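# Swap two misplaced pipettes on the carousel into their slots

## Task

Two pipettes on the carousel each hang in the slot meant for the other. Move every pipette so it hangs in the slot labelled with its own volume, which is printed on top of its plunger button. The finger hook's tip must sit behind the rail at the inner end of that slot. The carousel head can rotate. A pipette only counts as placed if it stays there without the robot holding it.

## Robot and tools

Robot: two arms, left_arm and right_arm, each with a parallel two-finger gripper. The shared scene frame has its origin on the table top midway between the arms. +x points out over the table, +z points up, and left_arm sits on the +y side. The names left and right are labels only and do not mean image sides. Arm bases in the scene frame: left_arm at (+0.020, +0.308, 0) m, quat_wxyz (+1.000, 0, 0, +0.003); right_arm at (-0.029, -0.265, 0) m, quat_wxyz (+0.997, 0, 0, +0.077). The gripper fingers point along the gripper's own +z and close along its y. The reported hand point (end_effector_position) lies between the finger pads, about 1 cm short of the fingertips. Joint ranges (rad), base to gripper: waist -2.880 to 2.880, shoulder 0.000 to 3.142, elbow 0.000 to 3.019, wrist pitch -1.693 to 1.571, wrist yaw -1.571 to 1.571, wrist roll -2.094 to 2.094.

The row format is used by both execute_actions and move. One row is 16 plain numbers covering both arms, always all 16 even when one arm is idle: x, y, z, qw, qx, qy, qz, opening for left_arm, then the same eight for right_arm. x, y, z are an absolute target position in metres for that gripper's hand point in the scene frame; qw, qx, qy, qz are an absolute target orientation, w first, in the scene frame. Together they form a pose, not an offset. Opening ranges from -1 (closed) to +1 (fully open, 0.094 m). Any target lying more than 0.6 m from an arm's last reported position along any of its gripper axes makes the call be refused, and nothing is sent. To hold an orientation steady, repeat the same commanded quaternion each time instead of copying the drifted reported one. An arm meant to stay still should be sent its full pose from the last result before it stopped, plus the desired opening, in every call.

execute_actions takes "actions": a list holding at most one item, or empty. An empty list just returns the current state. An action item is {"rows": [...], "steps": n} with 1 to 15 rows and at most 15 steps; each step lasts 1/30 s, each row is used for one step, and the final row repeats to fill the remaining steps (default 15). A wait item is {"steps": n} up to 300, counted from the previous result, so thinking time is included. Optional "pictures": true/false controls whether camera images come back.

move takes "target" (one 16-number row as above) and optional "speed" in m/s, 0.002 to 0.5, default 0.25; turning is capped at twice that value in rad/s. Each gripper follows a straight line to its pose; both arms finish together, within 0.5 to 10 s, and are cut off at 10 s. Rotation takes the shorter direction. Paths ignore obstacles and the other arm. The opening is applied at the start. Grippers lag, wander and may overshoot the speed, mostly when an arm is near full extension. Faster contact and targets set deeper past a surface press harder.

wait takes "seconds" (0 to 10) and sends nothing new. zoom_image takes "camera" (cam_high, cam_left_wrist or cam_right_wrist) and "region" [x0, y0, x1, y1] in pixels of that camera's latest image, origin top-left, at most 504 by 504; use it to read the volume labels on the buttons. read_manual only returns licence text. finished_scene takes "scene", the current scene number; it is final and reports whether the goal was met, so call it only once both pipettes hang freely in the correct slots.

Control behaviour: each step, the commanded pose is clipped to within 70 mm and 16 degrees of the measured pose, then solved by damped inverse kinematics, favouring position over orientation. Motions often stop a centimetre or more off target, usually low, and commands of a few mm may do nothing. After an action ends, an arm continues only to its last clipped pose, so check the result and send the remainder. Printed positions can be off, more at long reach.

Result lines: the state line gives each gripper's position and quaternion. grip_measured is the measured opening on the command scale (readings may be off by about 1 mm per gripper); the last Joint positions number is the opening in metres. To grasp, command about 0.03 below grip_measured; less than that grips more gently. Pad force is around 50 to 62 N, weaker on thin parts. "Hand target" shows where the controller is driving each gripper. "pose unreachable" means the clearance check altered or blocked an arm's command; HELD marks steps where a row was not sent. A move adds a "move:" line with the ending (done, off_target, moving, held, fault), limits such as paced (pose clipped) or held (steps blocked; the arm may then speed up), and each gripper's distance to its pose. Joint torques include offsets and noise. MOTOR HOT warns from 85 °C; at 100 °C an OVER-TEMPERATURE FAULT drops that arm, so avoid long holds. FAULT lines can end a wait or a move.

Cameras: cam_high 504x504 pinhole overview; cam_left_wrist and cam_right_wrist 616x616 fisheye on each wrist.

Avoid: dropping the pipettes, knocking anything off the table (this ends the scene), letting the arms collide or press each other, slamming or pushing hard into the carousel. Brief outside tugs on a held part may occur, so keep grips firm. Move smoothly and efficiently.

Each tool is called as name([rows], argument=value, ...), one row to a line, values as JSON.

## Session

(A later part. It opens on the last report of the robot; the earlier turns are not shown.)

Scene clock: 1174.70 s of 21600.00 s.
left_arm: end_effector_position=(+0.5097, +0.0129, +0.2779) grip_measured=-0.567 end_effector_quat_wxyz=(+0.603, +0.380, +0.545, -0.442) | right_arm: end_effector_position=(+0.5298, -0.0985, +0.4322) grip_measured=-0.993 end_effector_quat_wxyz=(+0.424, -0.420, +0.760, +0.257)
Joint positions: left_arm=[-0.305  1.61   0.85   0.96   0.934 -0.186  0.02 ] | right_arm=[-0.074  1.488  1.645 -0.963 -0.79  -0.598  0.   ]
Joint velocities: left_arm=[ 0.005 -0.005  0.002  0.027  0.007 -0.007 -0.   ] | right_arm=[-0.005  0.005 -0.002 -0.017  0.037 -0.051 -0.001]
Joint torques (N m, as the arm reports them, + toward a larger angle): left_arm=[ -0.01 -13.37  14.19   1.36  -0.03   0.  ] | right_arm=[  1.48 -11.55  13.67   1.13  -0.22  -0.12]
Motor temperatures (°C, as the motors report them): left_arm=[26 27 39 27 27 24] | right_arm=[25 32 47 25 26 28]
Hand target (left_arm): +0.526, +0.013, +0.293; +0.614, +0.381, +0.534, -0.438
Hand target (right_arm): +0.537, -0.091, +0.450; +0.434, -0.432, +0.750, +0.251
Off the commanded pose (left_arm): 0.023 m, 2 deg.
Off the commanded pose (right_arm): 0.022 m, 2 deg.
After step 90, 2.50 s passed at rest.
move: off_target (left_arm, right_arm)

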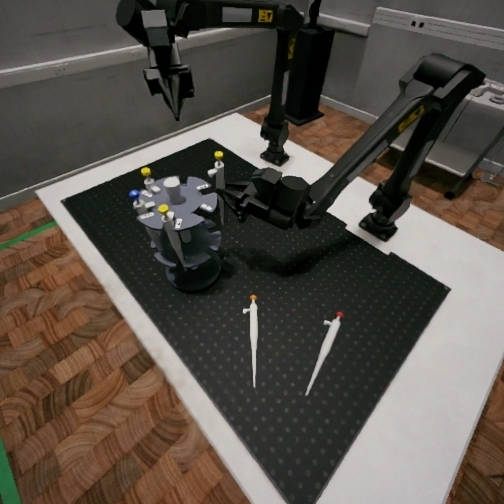

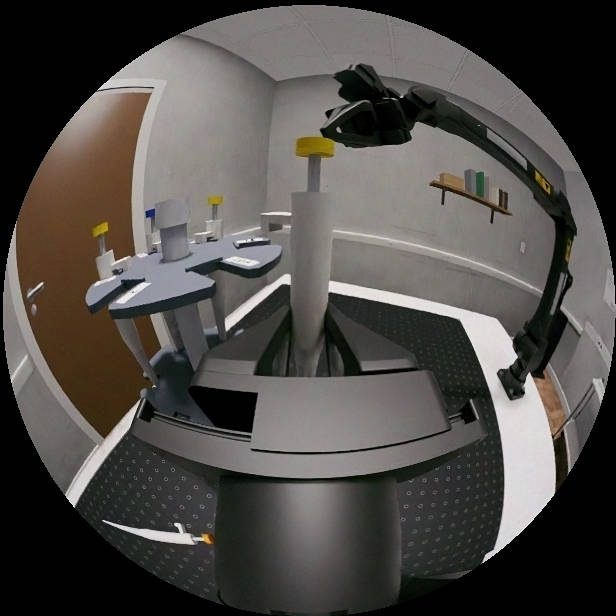

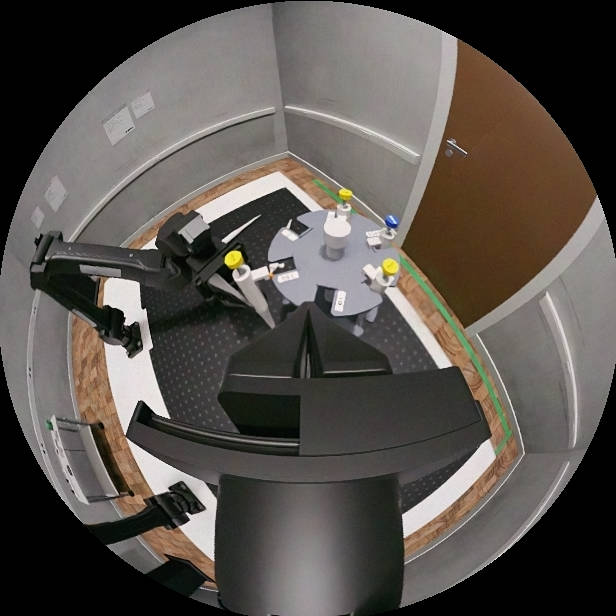

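move(target=[0.530,0.039,0.290,0.6075,0.3903,0.5281,-0.4490,-0.605, 0.54,-0.09,0.45,0.4330,-0.4330,0.75,0.25,-1], speed=0.04)

zoom_image(camera="cam_right_wrist", region=[180, 150, 430, 350])

Scene clock: 1196.30 s of 21600.00 s.
left_arm: end_effector_position=(+0.5144, +0.0394, +0.2716) grip_measured=-0.567 end_effector_quat_wxyz=(+0.589, +0.384, +0.546, -0.455) | right_arm: end_effector_position=(+0.5313, -0.0986, +0.4293) grip_measured=-0.993 end_effector_quat_wxyz=(+0.422, -0.420, +0.761, +0.257)
Joint positions: left_arm=[-0.239  1.625  0.85   0.986  1.027 -0.225  0.02 ] | right_arm=[-0.074  1.493  1.645 -0.964 -0.788 -0.6    0.   ]
Joint velocities: left_arm=[-0.015 -0.015 -0.012  0.007 -0.022  0.022 -0.001] | right_arm=[ 0.005 -0.015  0.007 -0.012  0.022  0.051 -0.   ]
Joint torques (N m, as the arm reports them, + toward a larger angle): left_arm=[ -1.44 -12.96  14.04   2.15  -0.07  -0.05] | right_arm=[  1.41 -11.54  13.73   1.09  -0.23  -0.11]
Motor temperatures (°C, as the motors report them): left_arm=[26 28 40 27 27 24] | right_arm=[25 31 50 25 26 28]
Hand target (left_arm): +0.529, +0.039, +0.290; +0.607, +0.390, +0.528, -0.448
Hand target (right_arm): +0.538, -0.090, +0.450; +0.434, -0.433, +0.750, +0.250
Off the commanded pose (left_arm): 0.024 m, 3 deg.
Off the commanded pose (right_arm): 0.024 m, 2 deg.
After step 90, 17.40 s passed at rest.
move: off_target (left_arm, right_arm)

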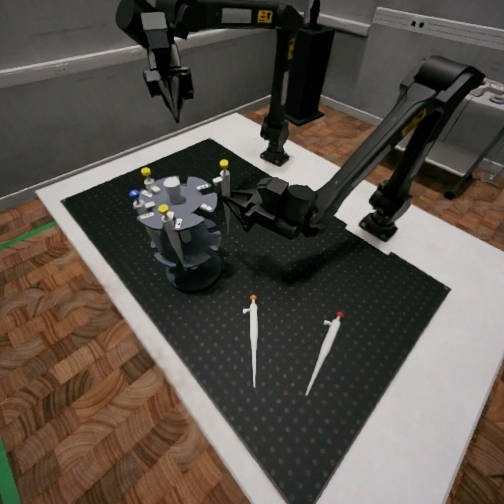

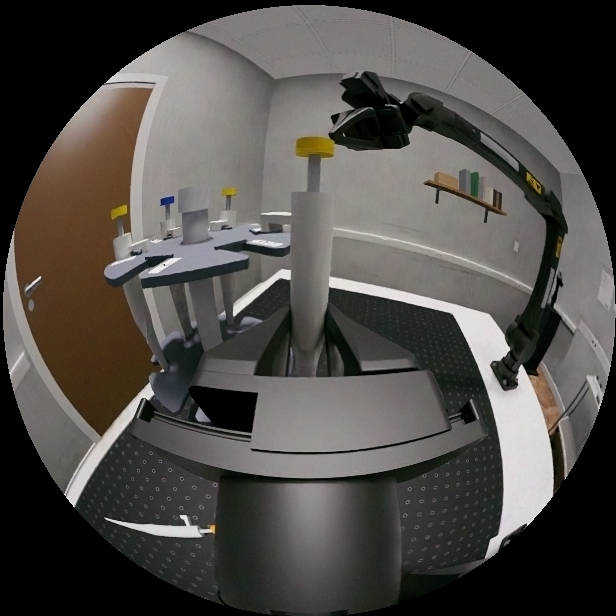

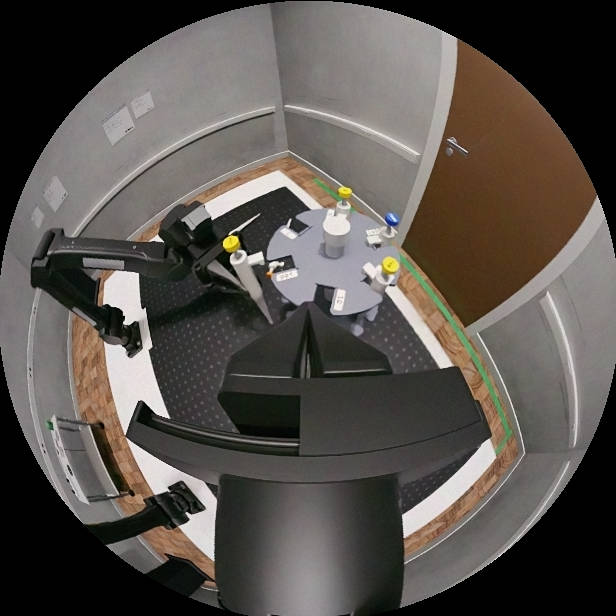

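Region (180, 150, 430, 350) of cam_right_wrist's 616x616 image, scaled by 2.016, with more detail than that image has; it fills the top 403 rows of this view, and the rest is white.

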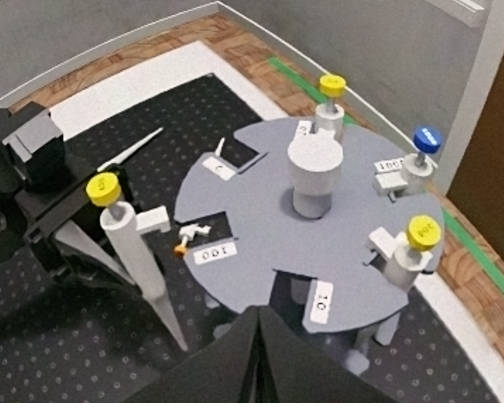

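execute_actions(actions=[])

Scene clock: 1209.00 s of 21600.00 s.
left_arm: end_effector_position=(+0.5144, +0.0394, +0.2716) grip_measured=-0.567 end_effector_quat_wxyz=(+0.589, +0.384, +0.547, -0.455) | right_arm: end_effector_position=(+0.5313, -0.0986, +0.4293) grip_measured=-0.993 end_effector_quat_wxyz=(+0.422, -0.420, +0.761, +0.257)
Joint positions: left_arm=[-0.239  1.625  0.85   0.986  1.027 -0.227  0.02 ] | right_arm=[-0.074  1.493  1.645 -0.964 -0.788 -0.601  0.   ]
Joint velocities: left_arm=[-0.005 -0.005 -0.007 -0.017 -0.037 -0.022 -0.   ] | right_arm=[ 0.005 -0.005  0.002  0.007 -0.051  0.022 -0.001]
Joint torques (N m, as the arm reports them, + toward a larger angle): left_arm=[ -0.11 -13.47  14.03   2.14  -0.06  -0.03] | right_arm=[  1.85 -11.72  13.75   1.06  -0.22  -0.1 ]
Motor temperatures (°C, as the motors report them): left_arm=[26 28 41 27 27 24] | right_arm=[25 31 51 25 26 28]
Hand target (left_arm): +0.529, +0.039, +0.290; +0.607, +0.390, +0.528, -0.448
Hand target (right_arm): +0.538, -0.090, +0.450; +0.434, -0.433, +0.750, +0.250
Off the commanded pose (left_arm): 0.024 m, 3 deg.
Off the commanded pose (right_arm): 0.024 m, 2 deg.
Steps of this call (steps 1 to 90: nothing new was sent; then 9.70 s passed at rest). Readings (end_effector_position):
1: left_arm (+0.5144, +0.0394, +0.2716) | right_arm (+0.5313, -0.0986, +0.4293)
2: left_arm (+0.5144, +0.0394, +0.2716) | right_arm (+0.5313, -0.0986, +0.4293)
4: left_arm (+0.5144, +0.0394, +0.2716) | right_arm (+0.5313, -0.0986, +0.4293)
8: left_arm (+0.5144, +0.0394, +0.2716) | right_arm (+0.5313, -0.0986, +0.4293)
90: the state above

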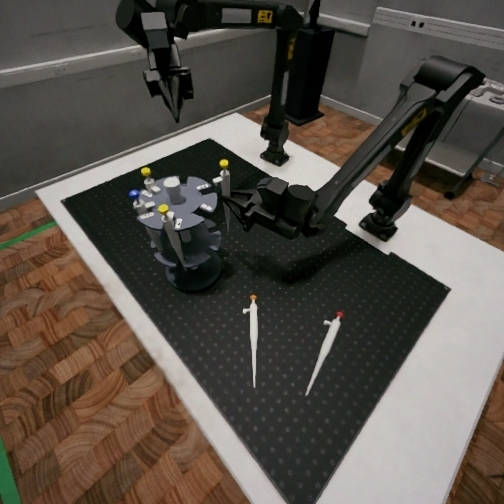

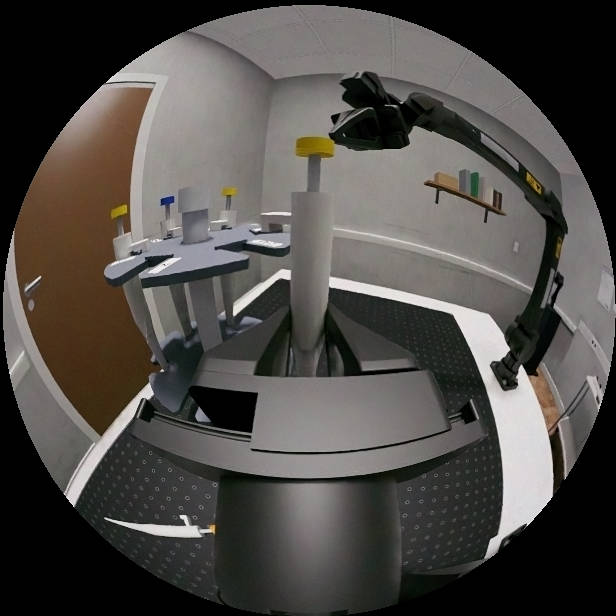

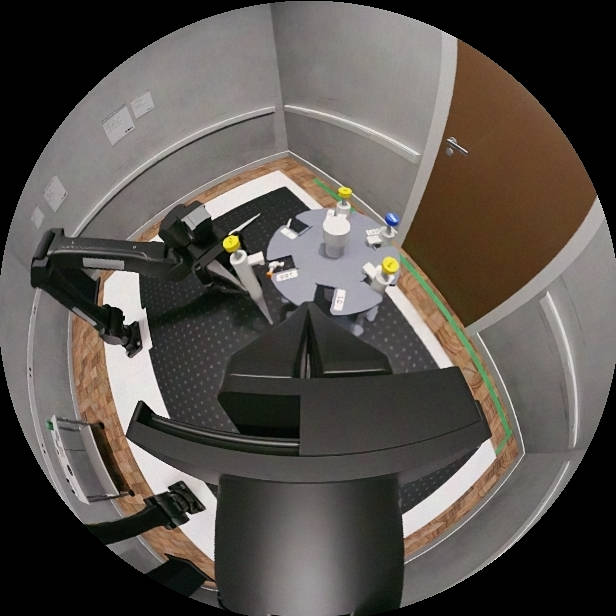

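move(target=[0.549,0.034,0.290,0.6075,0.3903,0.5281,-0.4490,-0.605,0.54,-0.09,0.45,0.4330,-0.4330,0.75,0.25,-1], speed=0.03)

zoom_image(camera="cam_right_wrist", region=[180, 150, 430, 350])

Scene clock: 1212.47 s of 21600.00 s.
left_arm: end_effector_position=(+0.5331, +0.0350, +0.2752) grip_measured=-0.567 end_effector_quat_wxyz=(+0.594, +0.386, +0.541, -0.453) | right_arm: end_effector_position=(+0.5313, -0.0986, +0.4292) grip_measured=-0.993 end_effector_quat_wxyz=(+0.422, -0.420, +0.761, +0.257)
Joint positions: left_arm=[-0.239  1.666  0.908  0.986  1.027 -0.228  0.02 ] | right_arm=[-0.074  1.493  1.645 -0.964 -0.788 -0.601  0.   ]
Joint velocities: left_arm=[ 0.015 -0.015  0.017  0.007 -0.022 -0.037 -0.   ] | right_arm=[-0.024 -0.005 -0.002 -0.012 -0.022  0.007 -0.001]
Joint torques (N m, as the arm reports them, + toward a larger angle): left_arm=[ -0.27 -14.25  13.81   1.63  -0.13  -0.03] | right_arm=[  1.95 -11.82  13.8    1.1   -0.23  -0.12]
Motor temperatures (°C, as the motors report them): left_arm=[26 28 41 27 27 24] | right_arm=[25 31 51 25 26 28]
Hand target (left_arm): +0.548, +0.034, +0.290; +0.607, +0.390, +0.528, -0.449
Hand target (right_arm): +0.538, -0.091, +0.450; +0.434, -0.433, +0.750, +0.250
Off the commanded pose (left_arm): 0.022 m, 2 deg.
Off the commanded pose (right_arm): 0.024 m, 2 deg.
move: off_target (left_arm, right_arm)

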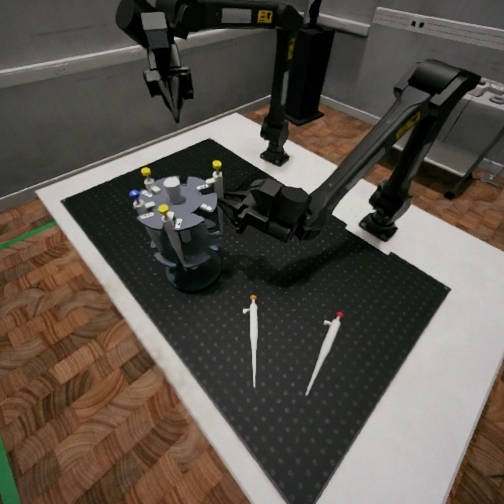

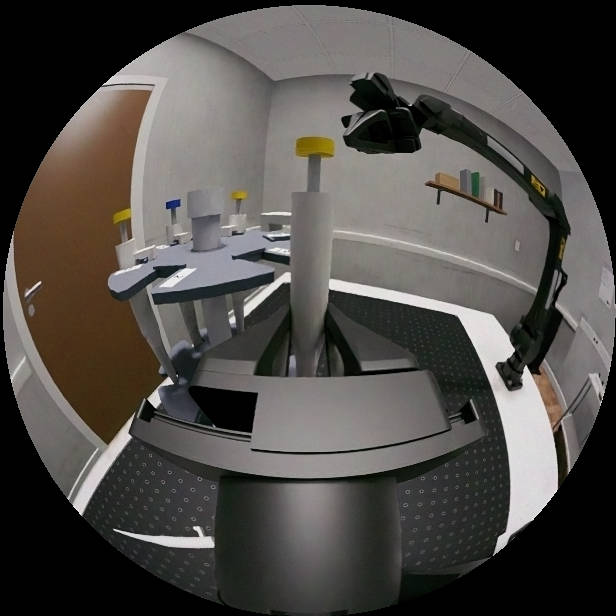

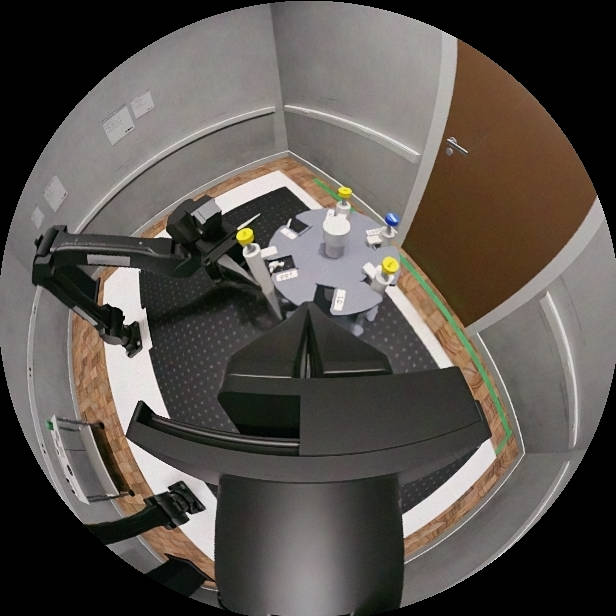

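Region (180, 150, 430, 350) of cam_right_wrist's 616x616 image, scaled by 2.016, with more detail than that image has; it fills the top 403 rows of this view, and the rest is white.

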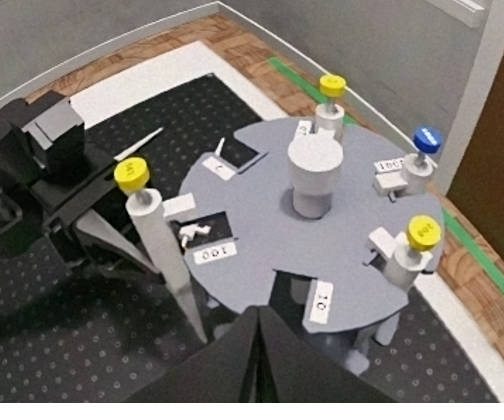

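move(target=[0.563,0.029,0.289,0.6075,0.3903,0.5281,-0.4490,-0.605,0.54,-0.09,0.45,0.4330,-0.4330,0.75,0.25,-1], speed=0.03)

zoom_image(camera="cam_right_wrist", region=[200, 180, 380, 330])

Scene clock: 1217.97 s of 21600.00 s.
left_arm: end_effector_position=(+0.5472, +0.0316, +0.2769) grip_measured=-0.567 end_effector_quat_wxyz=(+0.598, +0.388, +0.537, -0.452) | right_arm: end_effector_position=(+0.5313, -0.0986, +0.4292) grip_measured=-0.993 end_effector_quat_wxyz=(+0.422, -0.420, +0.761, +0.257)
Joint positions: left_arm=[-0.239  1.698  0.952  0.986  1.027 -0.228  0.02 ] | right_arm=[-0.074  1.493  1.645 -0.964 -0.788 -0.601  0.   ]
Joint velocities: left_arm=[-0.005  0.005  0.002  0.002  0.095  0.022  0.   ] | right_arm=[-0.005 -0.015  0.002  0.002 -0.066  0.066 -0.   ]
Joint torques (N m, as the arm reports them, + toward a larger angle): left_arm=[ -0.29 -14.17  14.02   1.23  -0.23  -0.03] | right_arm=[  1.96 -12.49  13.83   1.12  -0.25  -0.1 ]
Motor temperatures (°C, as the motors report them): left_arm=[26 28 41 27 27 24] | right_arm=[25 31 51 25 26 28]
Hand target (left_arm): +0.562, +0.029, +0.289; +0.607, +0.390, +0.528, -0.449
Hand target (right_arm): +0.538, -0.090, +0.450; +0.434, -0.433, +0.750, +0.250
Off the commanded pose (left_arm): 0.020 m, 2 deg.
Off the commanded pose (right_arm): 0.024 m, 2 deg.
After step 90, 1.13 s passed at rest.
move: off_target (left_arm, right_arm)

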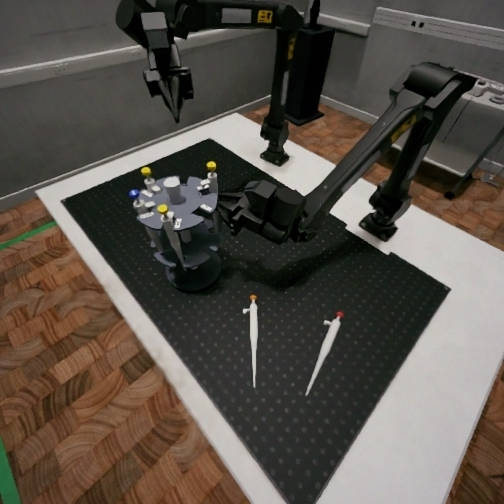

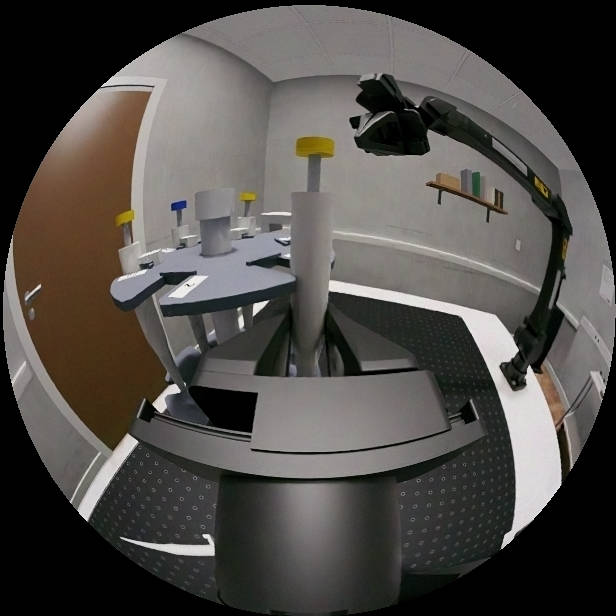

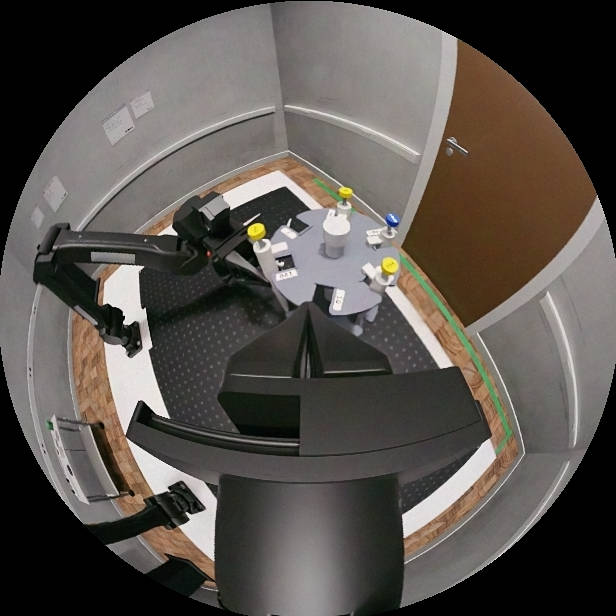

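Region (200, 180, 380, 330) of cam_right_wrist's 616x616 image, scaled by 2.800, with more detail than that image has.

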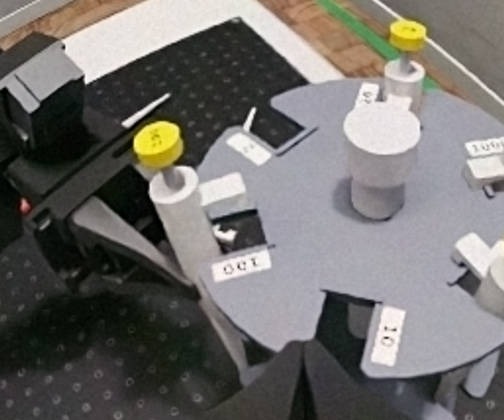

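move(target=[0.576,0.026,0.288,0.6075,0.3903,0.5281,-0.4490,-0.605,0.54,-0.09,0.45,0.4330,-0.4330,0.75,0.25,-1], speed=0.03)

zoom_image(camera="cam_right_wrist", region=[200, 180, 380, 330])

Scene clock: 1221.37 s of 21600.00 s.
left_arm: end_effector_position=(+0.5597, +0.0287, +0.2777) grip_measured=-0.567 end_effector_quat_wxyz=(+0.601, +0.389, +0.533, -0.450) | right_arm: end_effector_position=(+0.5313, -0.0986, +0.4292) grip_measured=-0.993 end_effector_quat_wxyz=(+0.422, -0.420, +0.761, +0.257)
Joint positions: left_arm=[-0.239  1.727  0.991  0.986  1.027 -0.228  0.02 ] | right_arm=[-0.074  1.493  1.645 -0.964 -0.788 -0.601  0.   ]
Joint velocities: left_arm=[-0.005 -0.005  0.002  0.002  0.007 -0.022 -0.001] | right_arm=[-0.005 -0.015 -0.007  0.007  0.066  0.037 -0.001]
Joint torques (N m, as the arm reports them, + toward a larger angle): left_arm=[ -1.13 -15.6   14.14   0.99  -0.25  -0.01] | right_arm=[  1.99 -12.2   13.7    1.13  -0.23  -0.12]
Motor temperatures (°C, as the motors report them): left_arm=[26 28 41 27 27 24] | right_arm=[25 31 51 25 26 28]
Hand target (left_arm): +0.575, +0.026, +0.288; +0.607, +0.390, +0.528, -0.449
Hand target (right_arm): +0.538, -0.090, +0.450; +0.434, -0.433, +0.750, +0.250
Off the commanded pose (left_arm): 0.019 m, 1 deg.
Off the commanded pose (right_arm): 0.024 m, 2 deg.
move: off_target (left_arm, right_arm)

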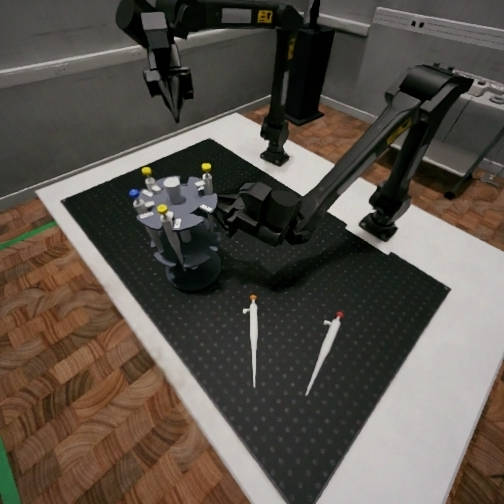

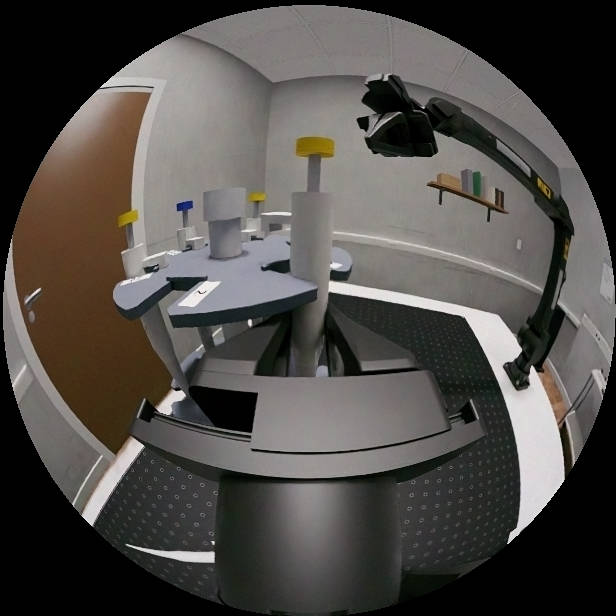

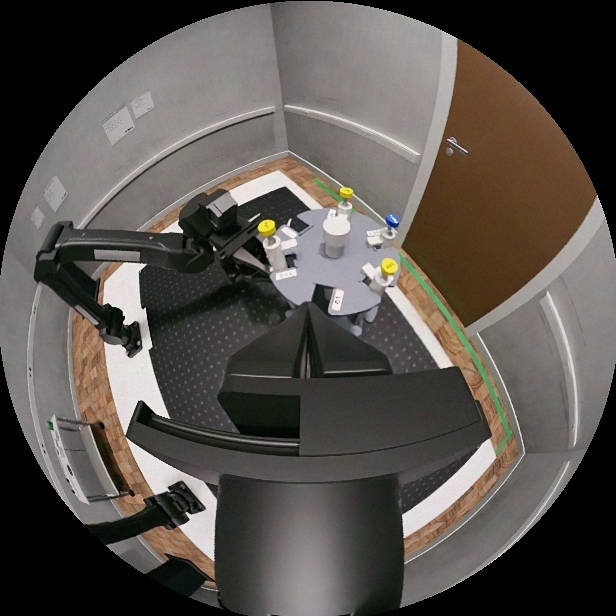

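Region (200, 180, 380, 330) of cam_right_wrist's 616x616 image, scaled by 2.800, with more detail than that image has.

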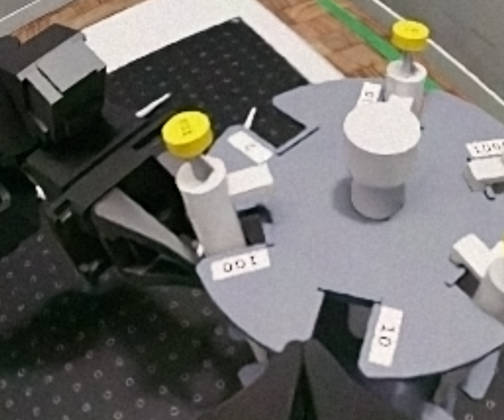

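move(target=[0.585,0.024,0.287,0.6075,0.3903,0.5281,-0.4490,-0.605,0.54,-0.09,0.45,0.4330,-0.4330,0.75,0.25,-1], speed=0.02)

zoom_image(camera="cam_right_wrist", region=[200, 180, 380, 330])

Scene clock: 1230.43 s of 21600.00 s.
left_arm: end_effector_position=(+0.5672, +0.0269, +0.2754) grip_measured=-0.567 end_effector_quat_wxyz=(+0.599, +0.387, +0.535, -0.453) | right_arm: end_effector_position=(+0.5313, -0.0986, +0.4292) grip_measured=-0.993 end_effector_quat_wxyz=(+0.422, -0.420, +0.761, +0.257)
Joint positions: left_arm=[-0.239  1.747  1.013  0.981  1.028 -0.234  0.02 ] | right_arm=[-0.074  1.493  1.645 -0.964 -0.788 -0.601  0.   ]
Joint velocities: left_arm=[-0.015  0.005 -0.002 -0.007 -0.095  0.037 -0.   ] | right_arm=[-0.005 -0.015  0.002 -0.007  0.095  0.081 -0.001]
Joint torques (N m, as the arm reports them, + toward a larger angle): left_arm=[ -0.78 -15.58  14.72   0.82  -0.24   0.04] | right_arm=[  1.74 -11.85  13.72   1.09  -0.23  -0.1 ]
Motor temperatures (°C, as the motors report them): left_arm=[26 28 41 27 27 24] | right_arm=[25 31 52 25 26 28]
Hand target (left_arm): +0.584, +0.024, +0.287; +0.607, +0.390, +0.528, -0.449
Hand target (right_arm): +0.538, -0.090, +0.450; +0.434, -0.433, +0.750, +0.250
Off the commanded pose (left_arm): 0.021 m, 1 deg.
Off the commanded pose (right_arm): 0.024 m, 2 deg.
After step 90, 4.47 s passed at rest.
move: off_target (left_arm, right_arm)

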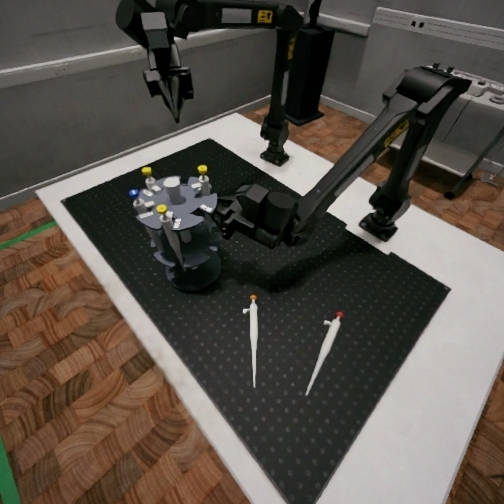

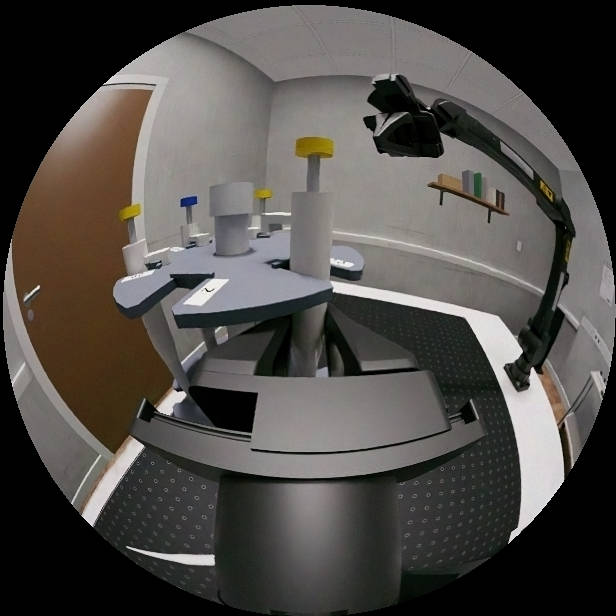

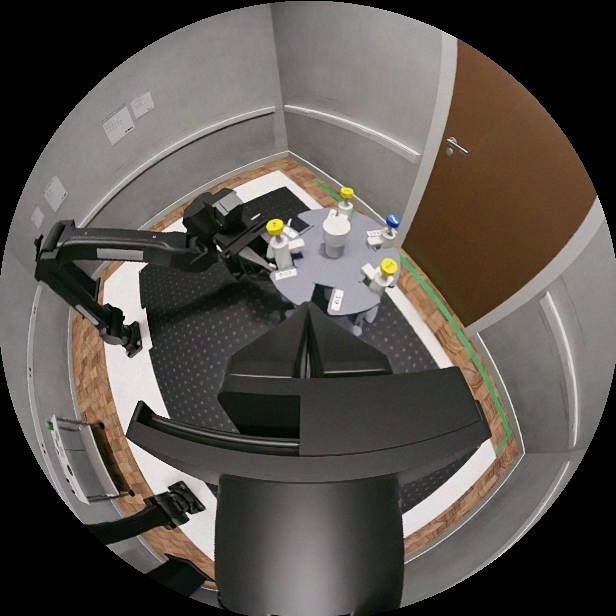

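Region (200, 180, 380, 330) of cam_right_wrist's 616x616 image, scaled by 2.800, with more detail than that image has.

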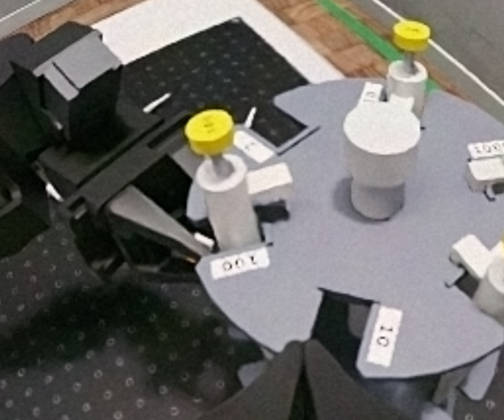

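move(target=[0.581,0.025,0.262,0.6075,0.3903,0.5281,-0.4490,-0.605,0.54,-0.09,0.45,0.4330,-0.4330,0.75,0.25,-1], speed=0.02)

zoom_image(camera="cam_right_wrist", region=[200, 180, 380, 330])

Scene clock: 1234.53 s of 21600.00 s.
left_arm: end_effector_position=(+0.5685, +0.0258, +0.2636) grip_measured=-0.567 end_effector_quat_wxyz=(+0.595, +0.388, +0.535, -0.457) | right_arm: end_effector_position=(+0.5313, -0.0986, +0.4292) grip_measured=-0.993 end_effector_quat_wxyz=(+0.422, -0.420, +0.761, +0.257)
Joint positions: left_arm=[-0.239  1.776  1.013  1.014  1.036 -0.245  0.02 ] | right_arm=[-0.074  1.493  1.645 -0.964 -0.788 -0.601  0.   ]
Joint velocities: left_arm=[-0.005 -0.024 -0.007  0.002  0.007  0.007 -0.001] | right_arm=[-0.015 -0.015  0.002  0.012  0.037 -0.066 -0.   ]
Joint torques (N m, as the arm reports them, + toward a larger angle): left_arm=[ -0.5  -15.13  11.82   1.98  -0.56   0.18] | right_arm=[  1.95 -12.34  13.76   1.07  -0.23  -0.09]
Motor temperatures (°C, as the motors report them): left_arm=[26 28 41 27 27 24] | right_arm=[25 31 52 25 26 28]
Hand target (left_arm): +0.580, +0.025, +0.262; +0.607, +0.390, +0.528, -0.448
Hand target (right_arm): +0.538, -0.090, +0.450; +0.434, -0.433, +0.750, +0.250
Off the commanded pose (left_arm): 0.013 m, 2 deg.
Off the commanded pose (right_arm): 0.024 m, 2 deg.
move: off_target (left_arm, right_arm)

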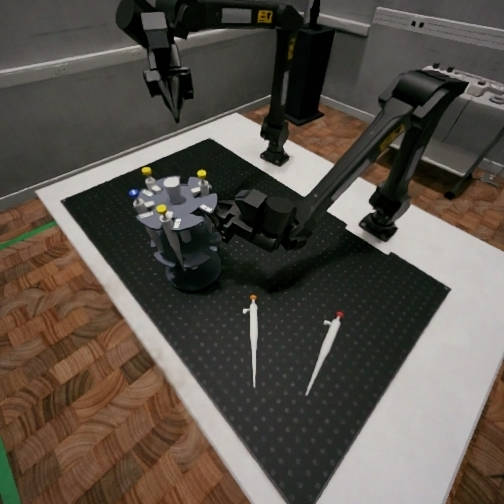

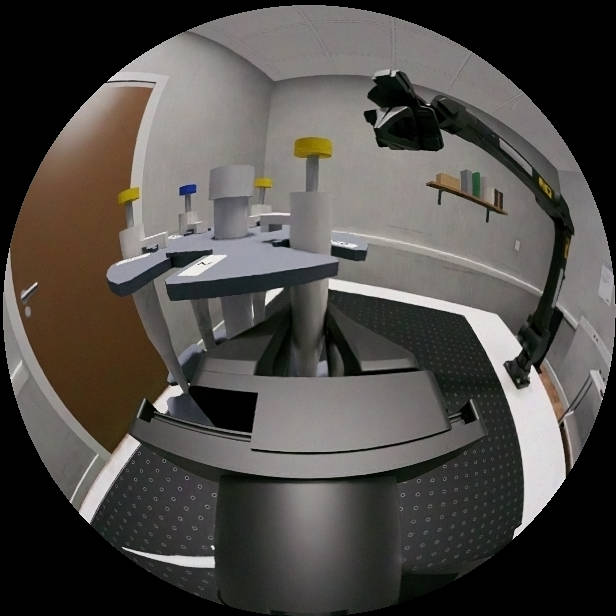

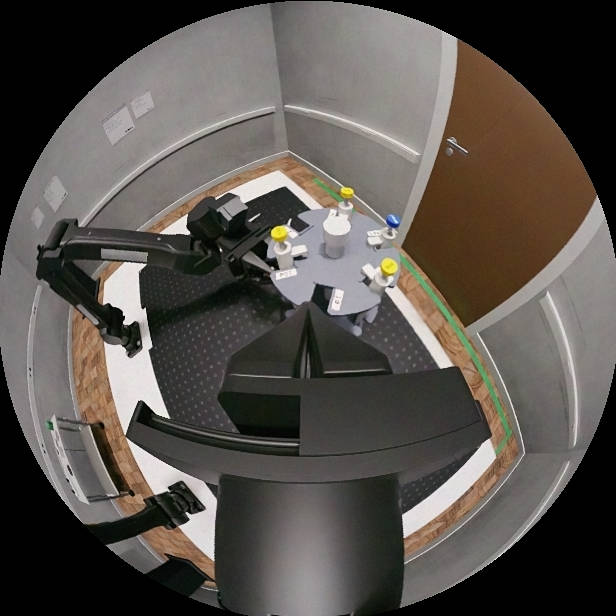

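Region (200, 180, 380, 330) of cam_right_wrist's 616x616 image, scaled by 2.800, with more detail than that image has.

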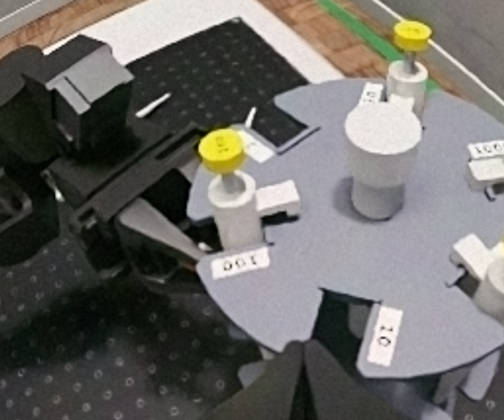

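zoom_image(camera="cam_left_wrist", region=[200, 130, 400, 300])

Region (200, 130, 400, 300) of cam_left_wrist's 616x616 image, scaled by 2.520, with more detail than that image has; it fills the top 428 rows of this view, and the rest is white.

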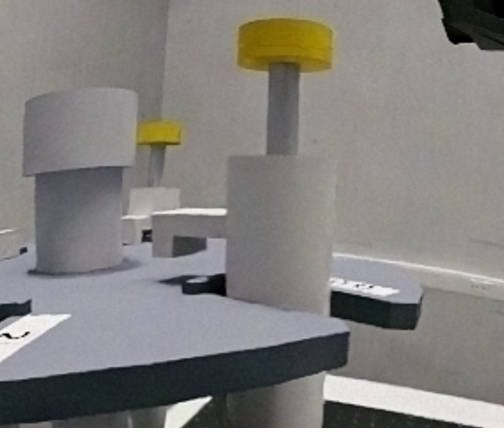

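move(target=[0.578,0.025,0.252,0.6075,0.3903,0.5281,-0.4490,-0.605,0.54,-0.09,0.45,0.4330,-0.4330,0.75,0.25,-1], speed=0.015)

zoom_image(camera="cam_left_wrist", region=[200, 130, 400, 300])

Scene clock: 1241.30 s of 21600.00 s.
left_arm: end_effector_position=(+0.5684, +0.0256, +0.2612) grip_measured=-0.567 end_effector_quat_wxyz=(+0.597, +0.389, +0.531, -0.458) | right_arm: end_effector_position=(+0.5313, -0.0986, +0.4292) grip_measured=-0.993 end_effector_quat_wxyz=(+0.422, -0.420, +0.761, +0.257)
Joint positions: left_arm=[-0.239  1.787  1.013  1.041  1.039 -0.254  0.02 ] | right_arm=[-0.074  1.493  1.645 -0.964 -0.788 -0.601  0.   ]
Joint velocities: left_arm=[-0.005 -0.015  0.002  0.007 -0.007 -0.037  0.001] | right_arm=[ 0.005 -0.034 -0.037  0.007  0.022 -0.022 -0.001]
Joint torques (N m, as the arm reports them, + toward a larger angle): left_arm=[ -0.37 -15.3   10.28   2.05  -0.67   0.24] | right_arm=[  1.42 -11.87  13.83   1.24  -0.23  -0.13]
Motor temperatures (°C, as the motors report them): left_arm=[26 28 40 27 27 24] | right_arm=[25 31 52 25 26 28]
Hand target (left_arm): +0.577, +0.025, +0.252; +0.606, +0.390, +0.528, -0.449
Hand target (right_arm): +0.538, -0.090, +0.450; +0.434, -0.433, +0.750, +0.250
Off the commanded pose (left_arm): 0.013 m, 2 deg.
Off the commanded pose (right_arm): 0.024 m, 2 deg.
After step 90, 1.93 s passed at rest.
move: off_target (left_arm, right_arm)

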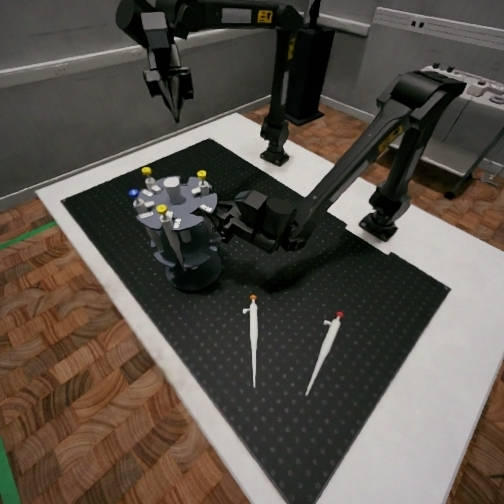

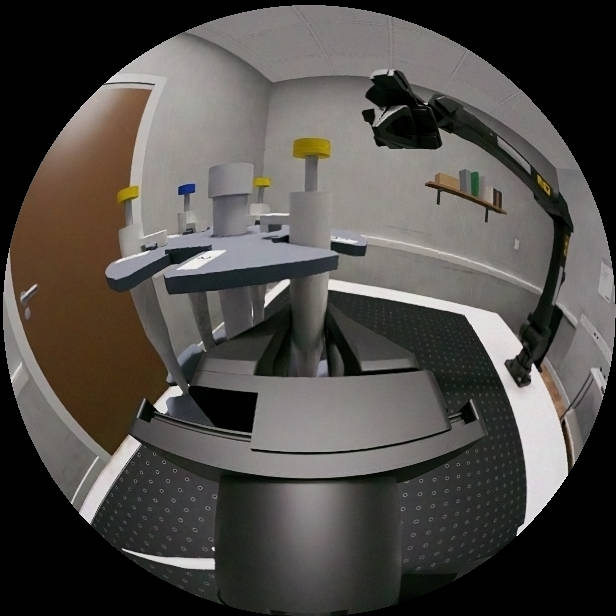

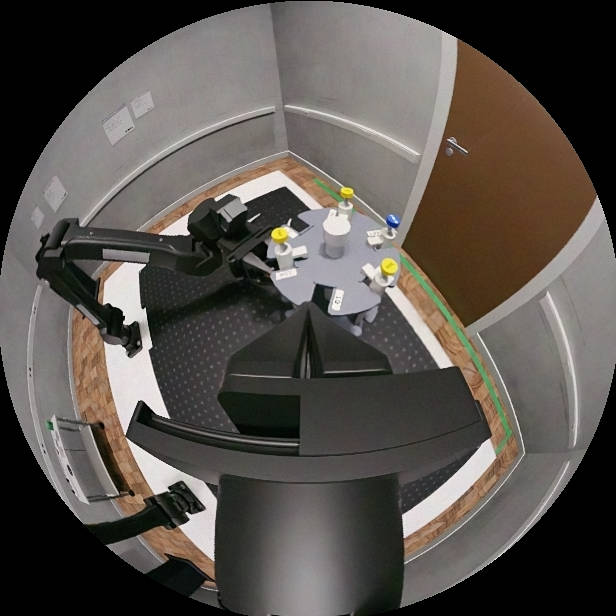

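Region (200, 130, 400, 300) of cam_left_wrist's 616x616 image, scaled by 2.520, with more detail than that image has; it fills the top 428 rows of this view, and the rest is white.

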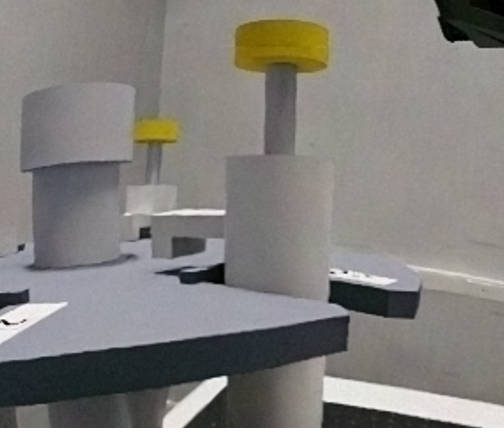

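move(target=[0.574,0.026,0.243,0.6075,0.3903,0.5281,-0.4490,-0.605,0.54,-0.09,0.45,0.4330,-0.4330,0.75,0.25,-1], speed=0.015)

zoom_image(camera="cam_left_wrist", region=[200, 130, 400, 300])

Scene clock: 1245.97 s of 21600.00 s.
left_arm: end_effector_position=(+0.5682, +0.0253, +0.2587) grip_measured=-0.567 end_effector_quat_wxyz=(+0.600, +0.391, +0.526, -0.458) | right_arm: end_effector_position=(+0.5313, -0.0986, +0.4292) grip_measured=-0.993 end_effector_quat_wxyz=(+0.422, -0.420, +0.761, +0.257)
Joint positions: left_arm=[-0.239  1.798  1.013  1.067  1.042 -0.258  0.02 ] | right_arm=[-0.074  1.493  1.645 -0.964 -0.788 -0.601  0.   ]
Joint velocities: left_arm=[ 0.015  0.015  0.012 -0.002 -0.022  0.022 -0.001] | right_arm=[-0.015  0.005  0.012 -0.002 -0.051 -0.007 -0.001]
Joint torques (N m, as the arm reports them, + toward a larger angle): left_arm=[ -1.17 -14.86   8.56   2.14  -0.75   0.3 ] | right_arm=[  1.42 -12.03  13.7    1.1   -0.27  -0.09]
Motor temperatures (°C, as the motors report them): left_arm=[26 28 40 27 27 24] | right_arm=[25 31 52 25 26 28]
Hand target (left_arm): +0.573, +0.026, +0.243; +0.607, +0.390, +0.528, -0.448
Hand target (right_arm): +0.538, -0.090, +0.450; +0.434, -0.433, +0.750, +0.250
Off the commanded pose (left_arm): 0.017 m, 1 deg.
Off the commanded pose (right_arm): 0.024 m, 2 deg.
move: off_target (left_arm, right_arm)

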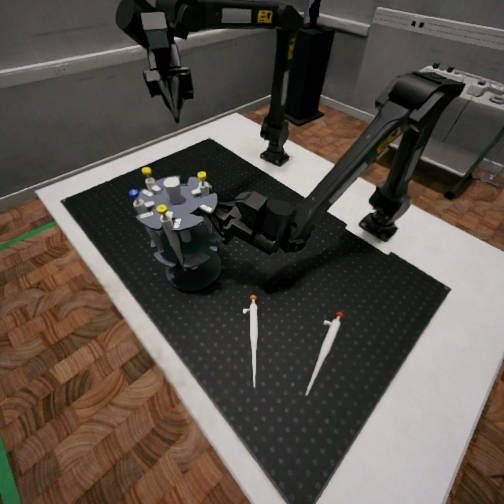

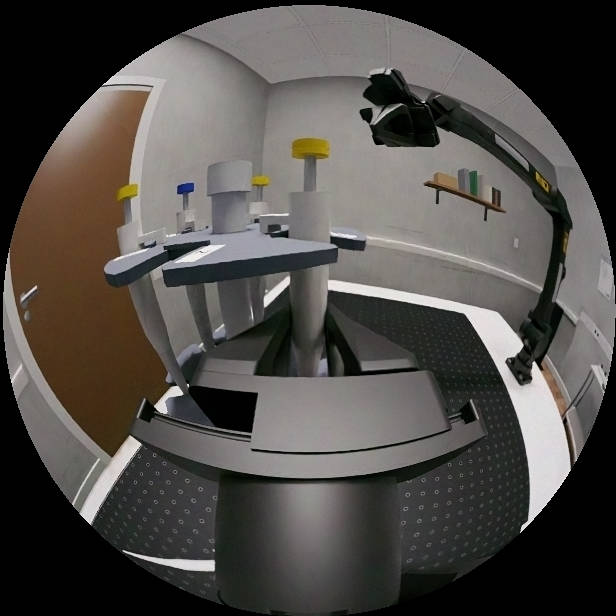

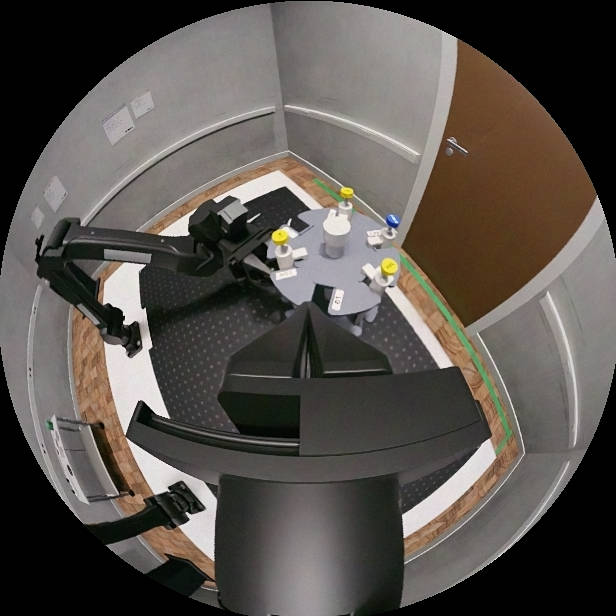

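Region (200, 130, 400, 300) of cam_left_wrist's 616x616 image, scaled by 2.520, with more detail than that image has; it fills the top 428 rows of this view, and the rest is white.

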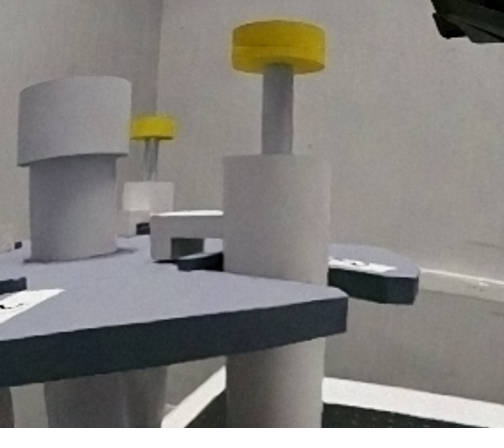

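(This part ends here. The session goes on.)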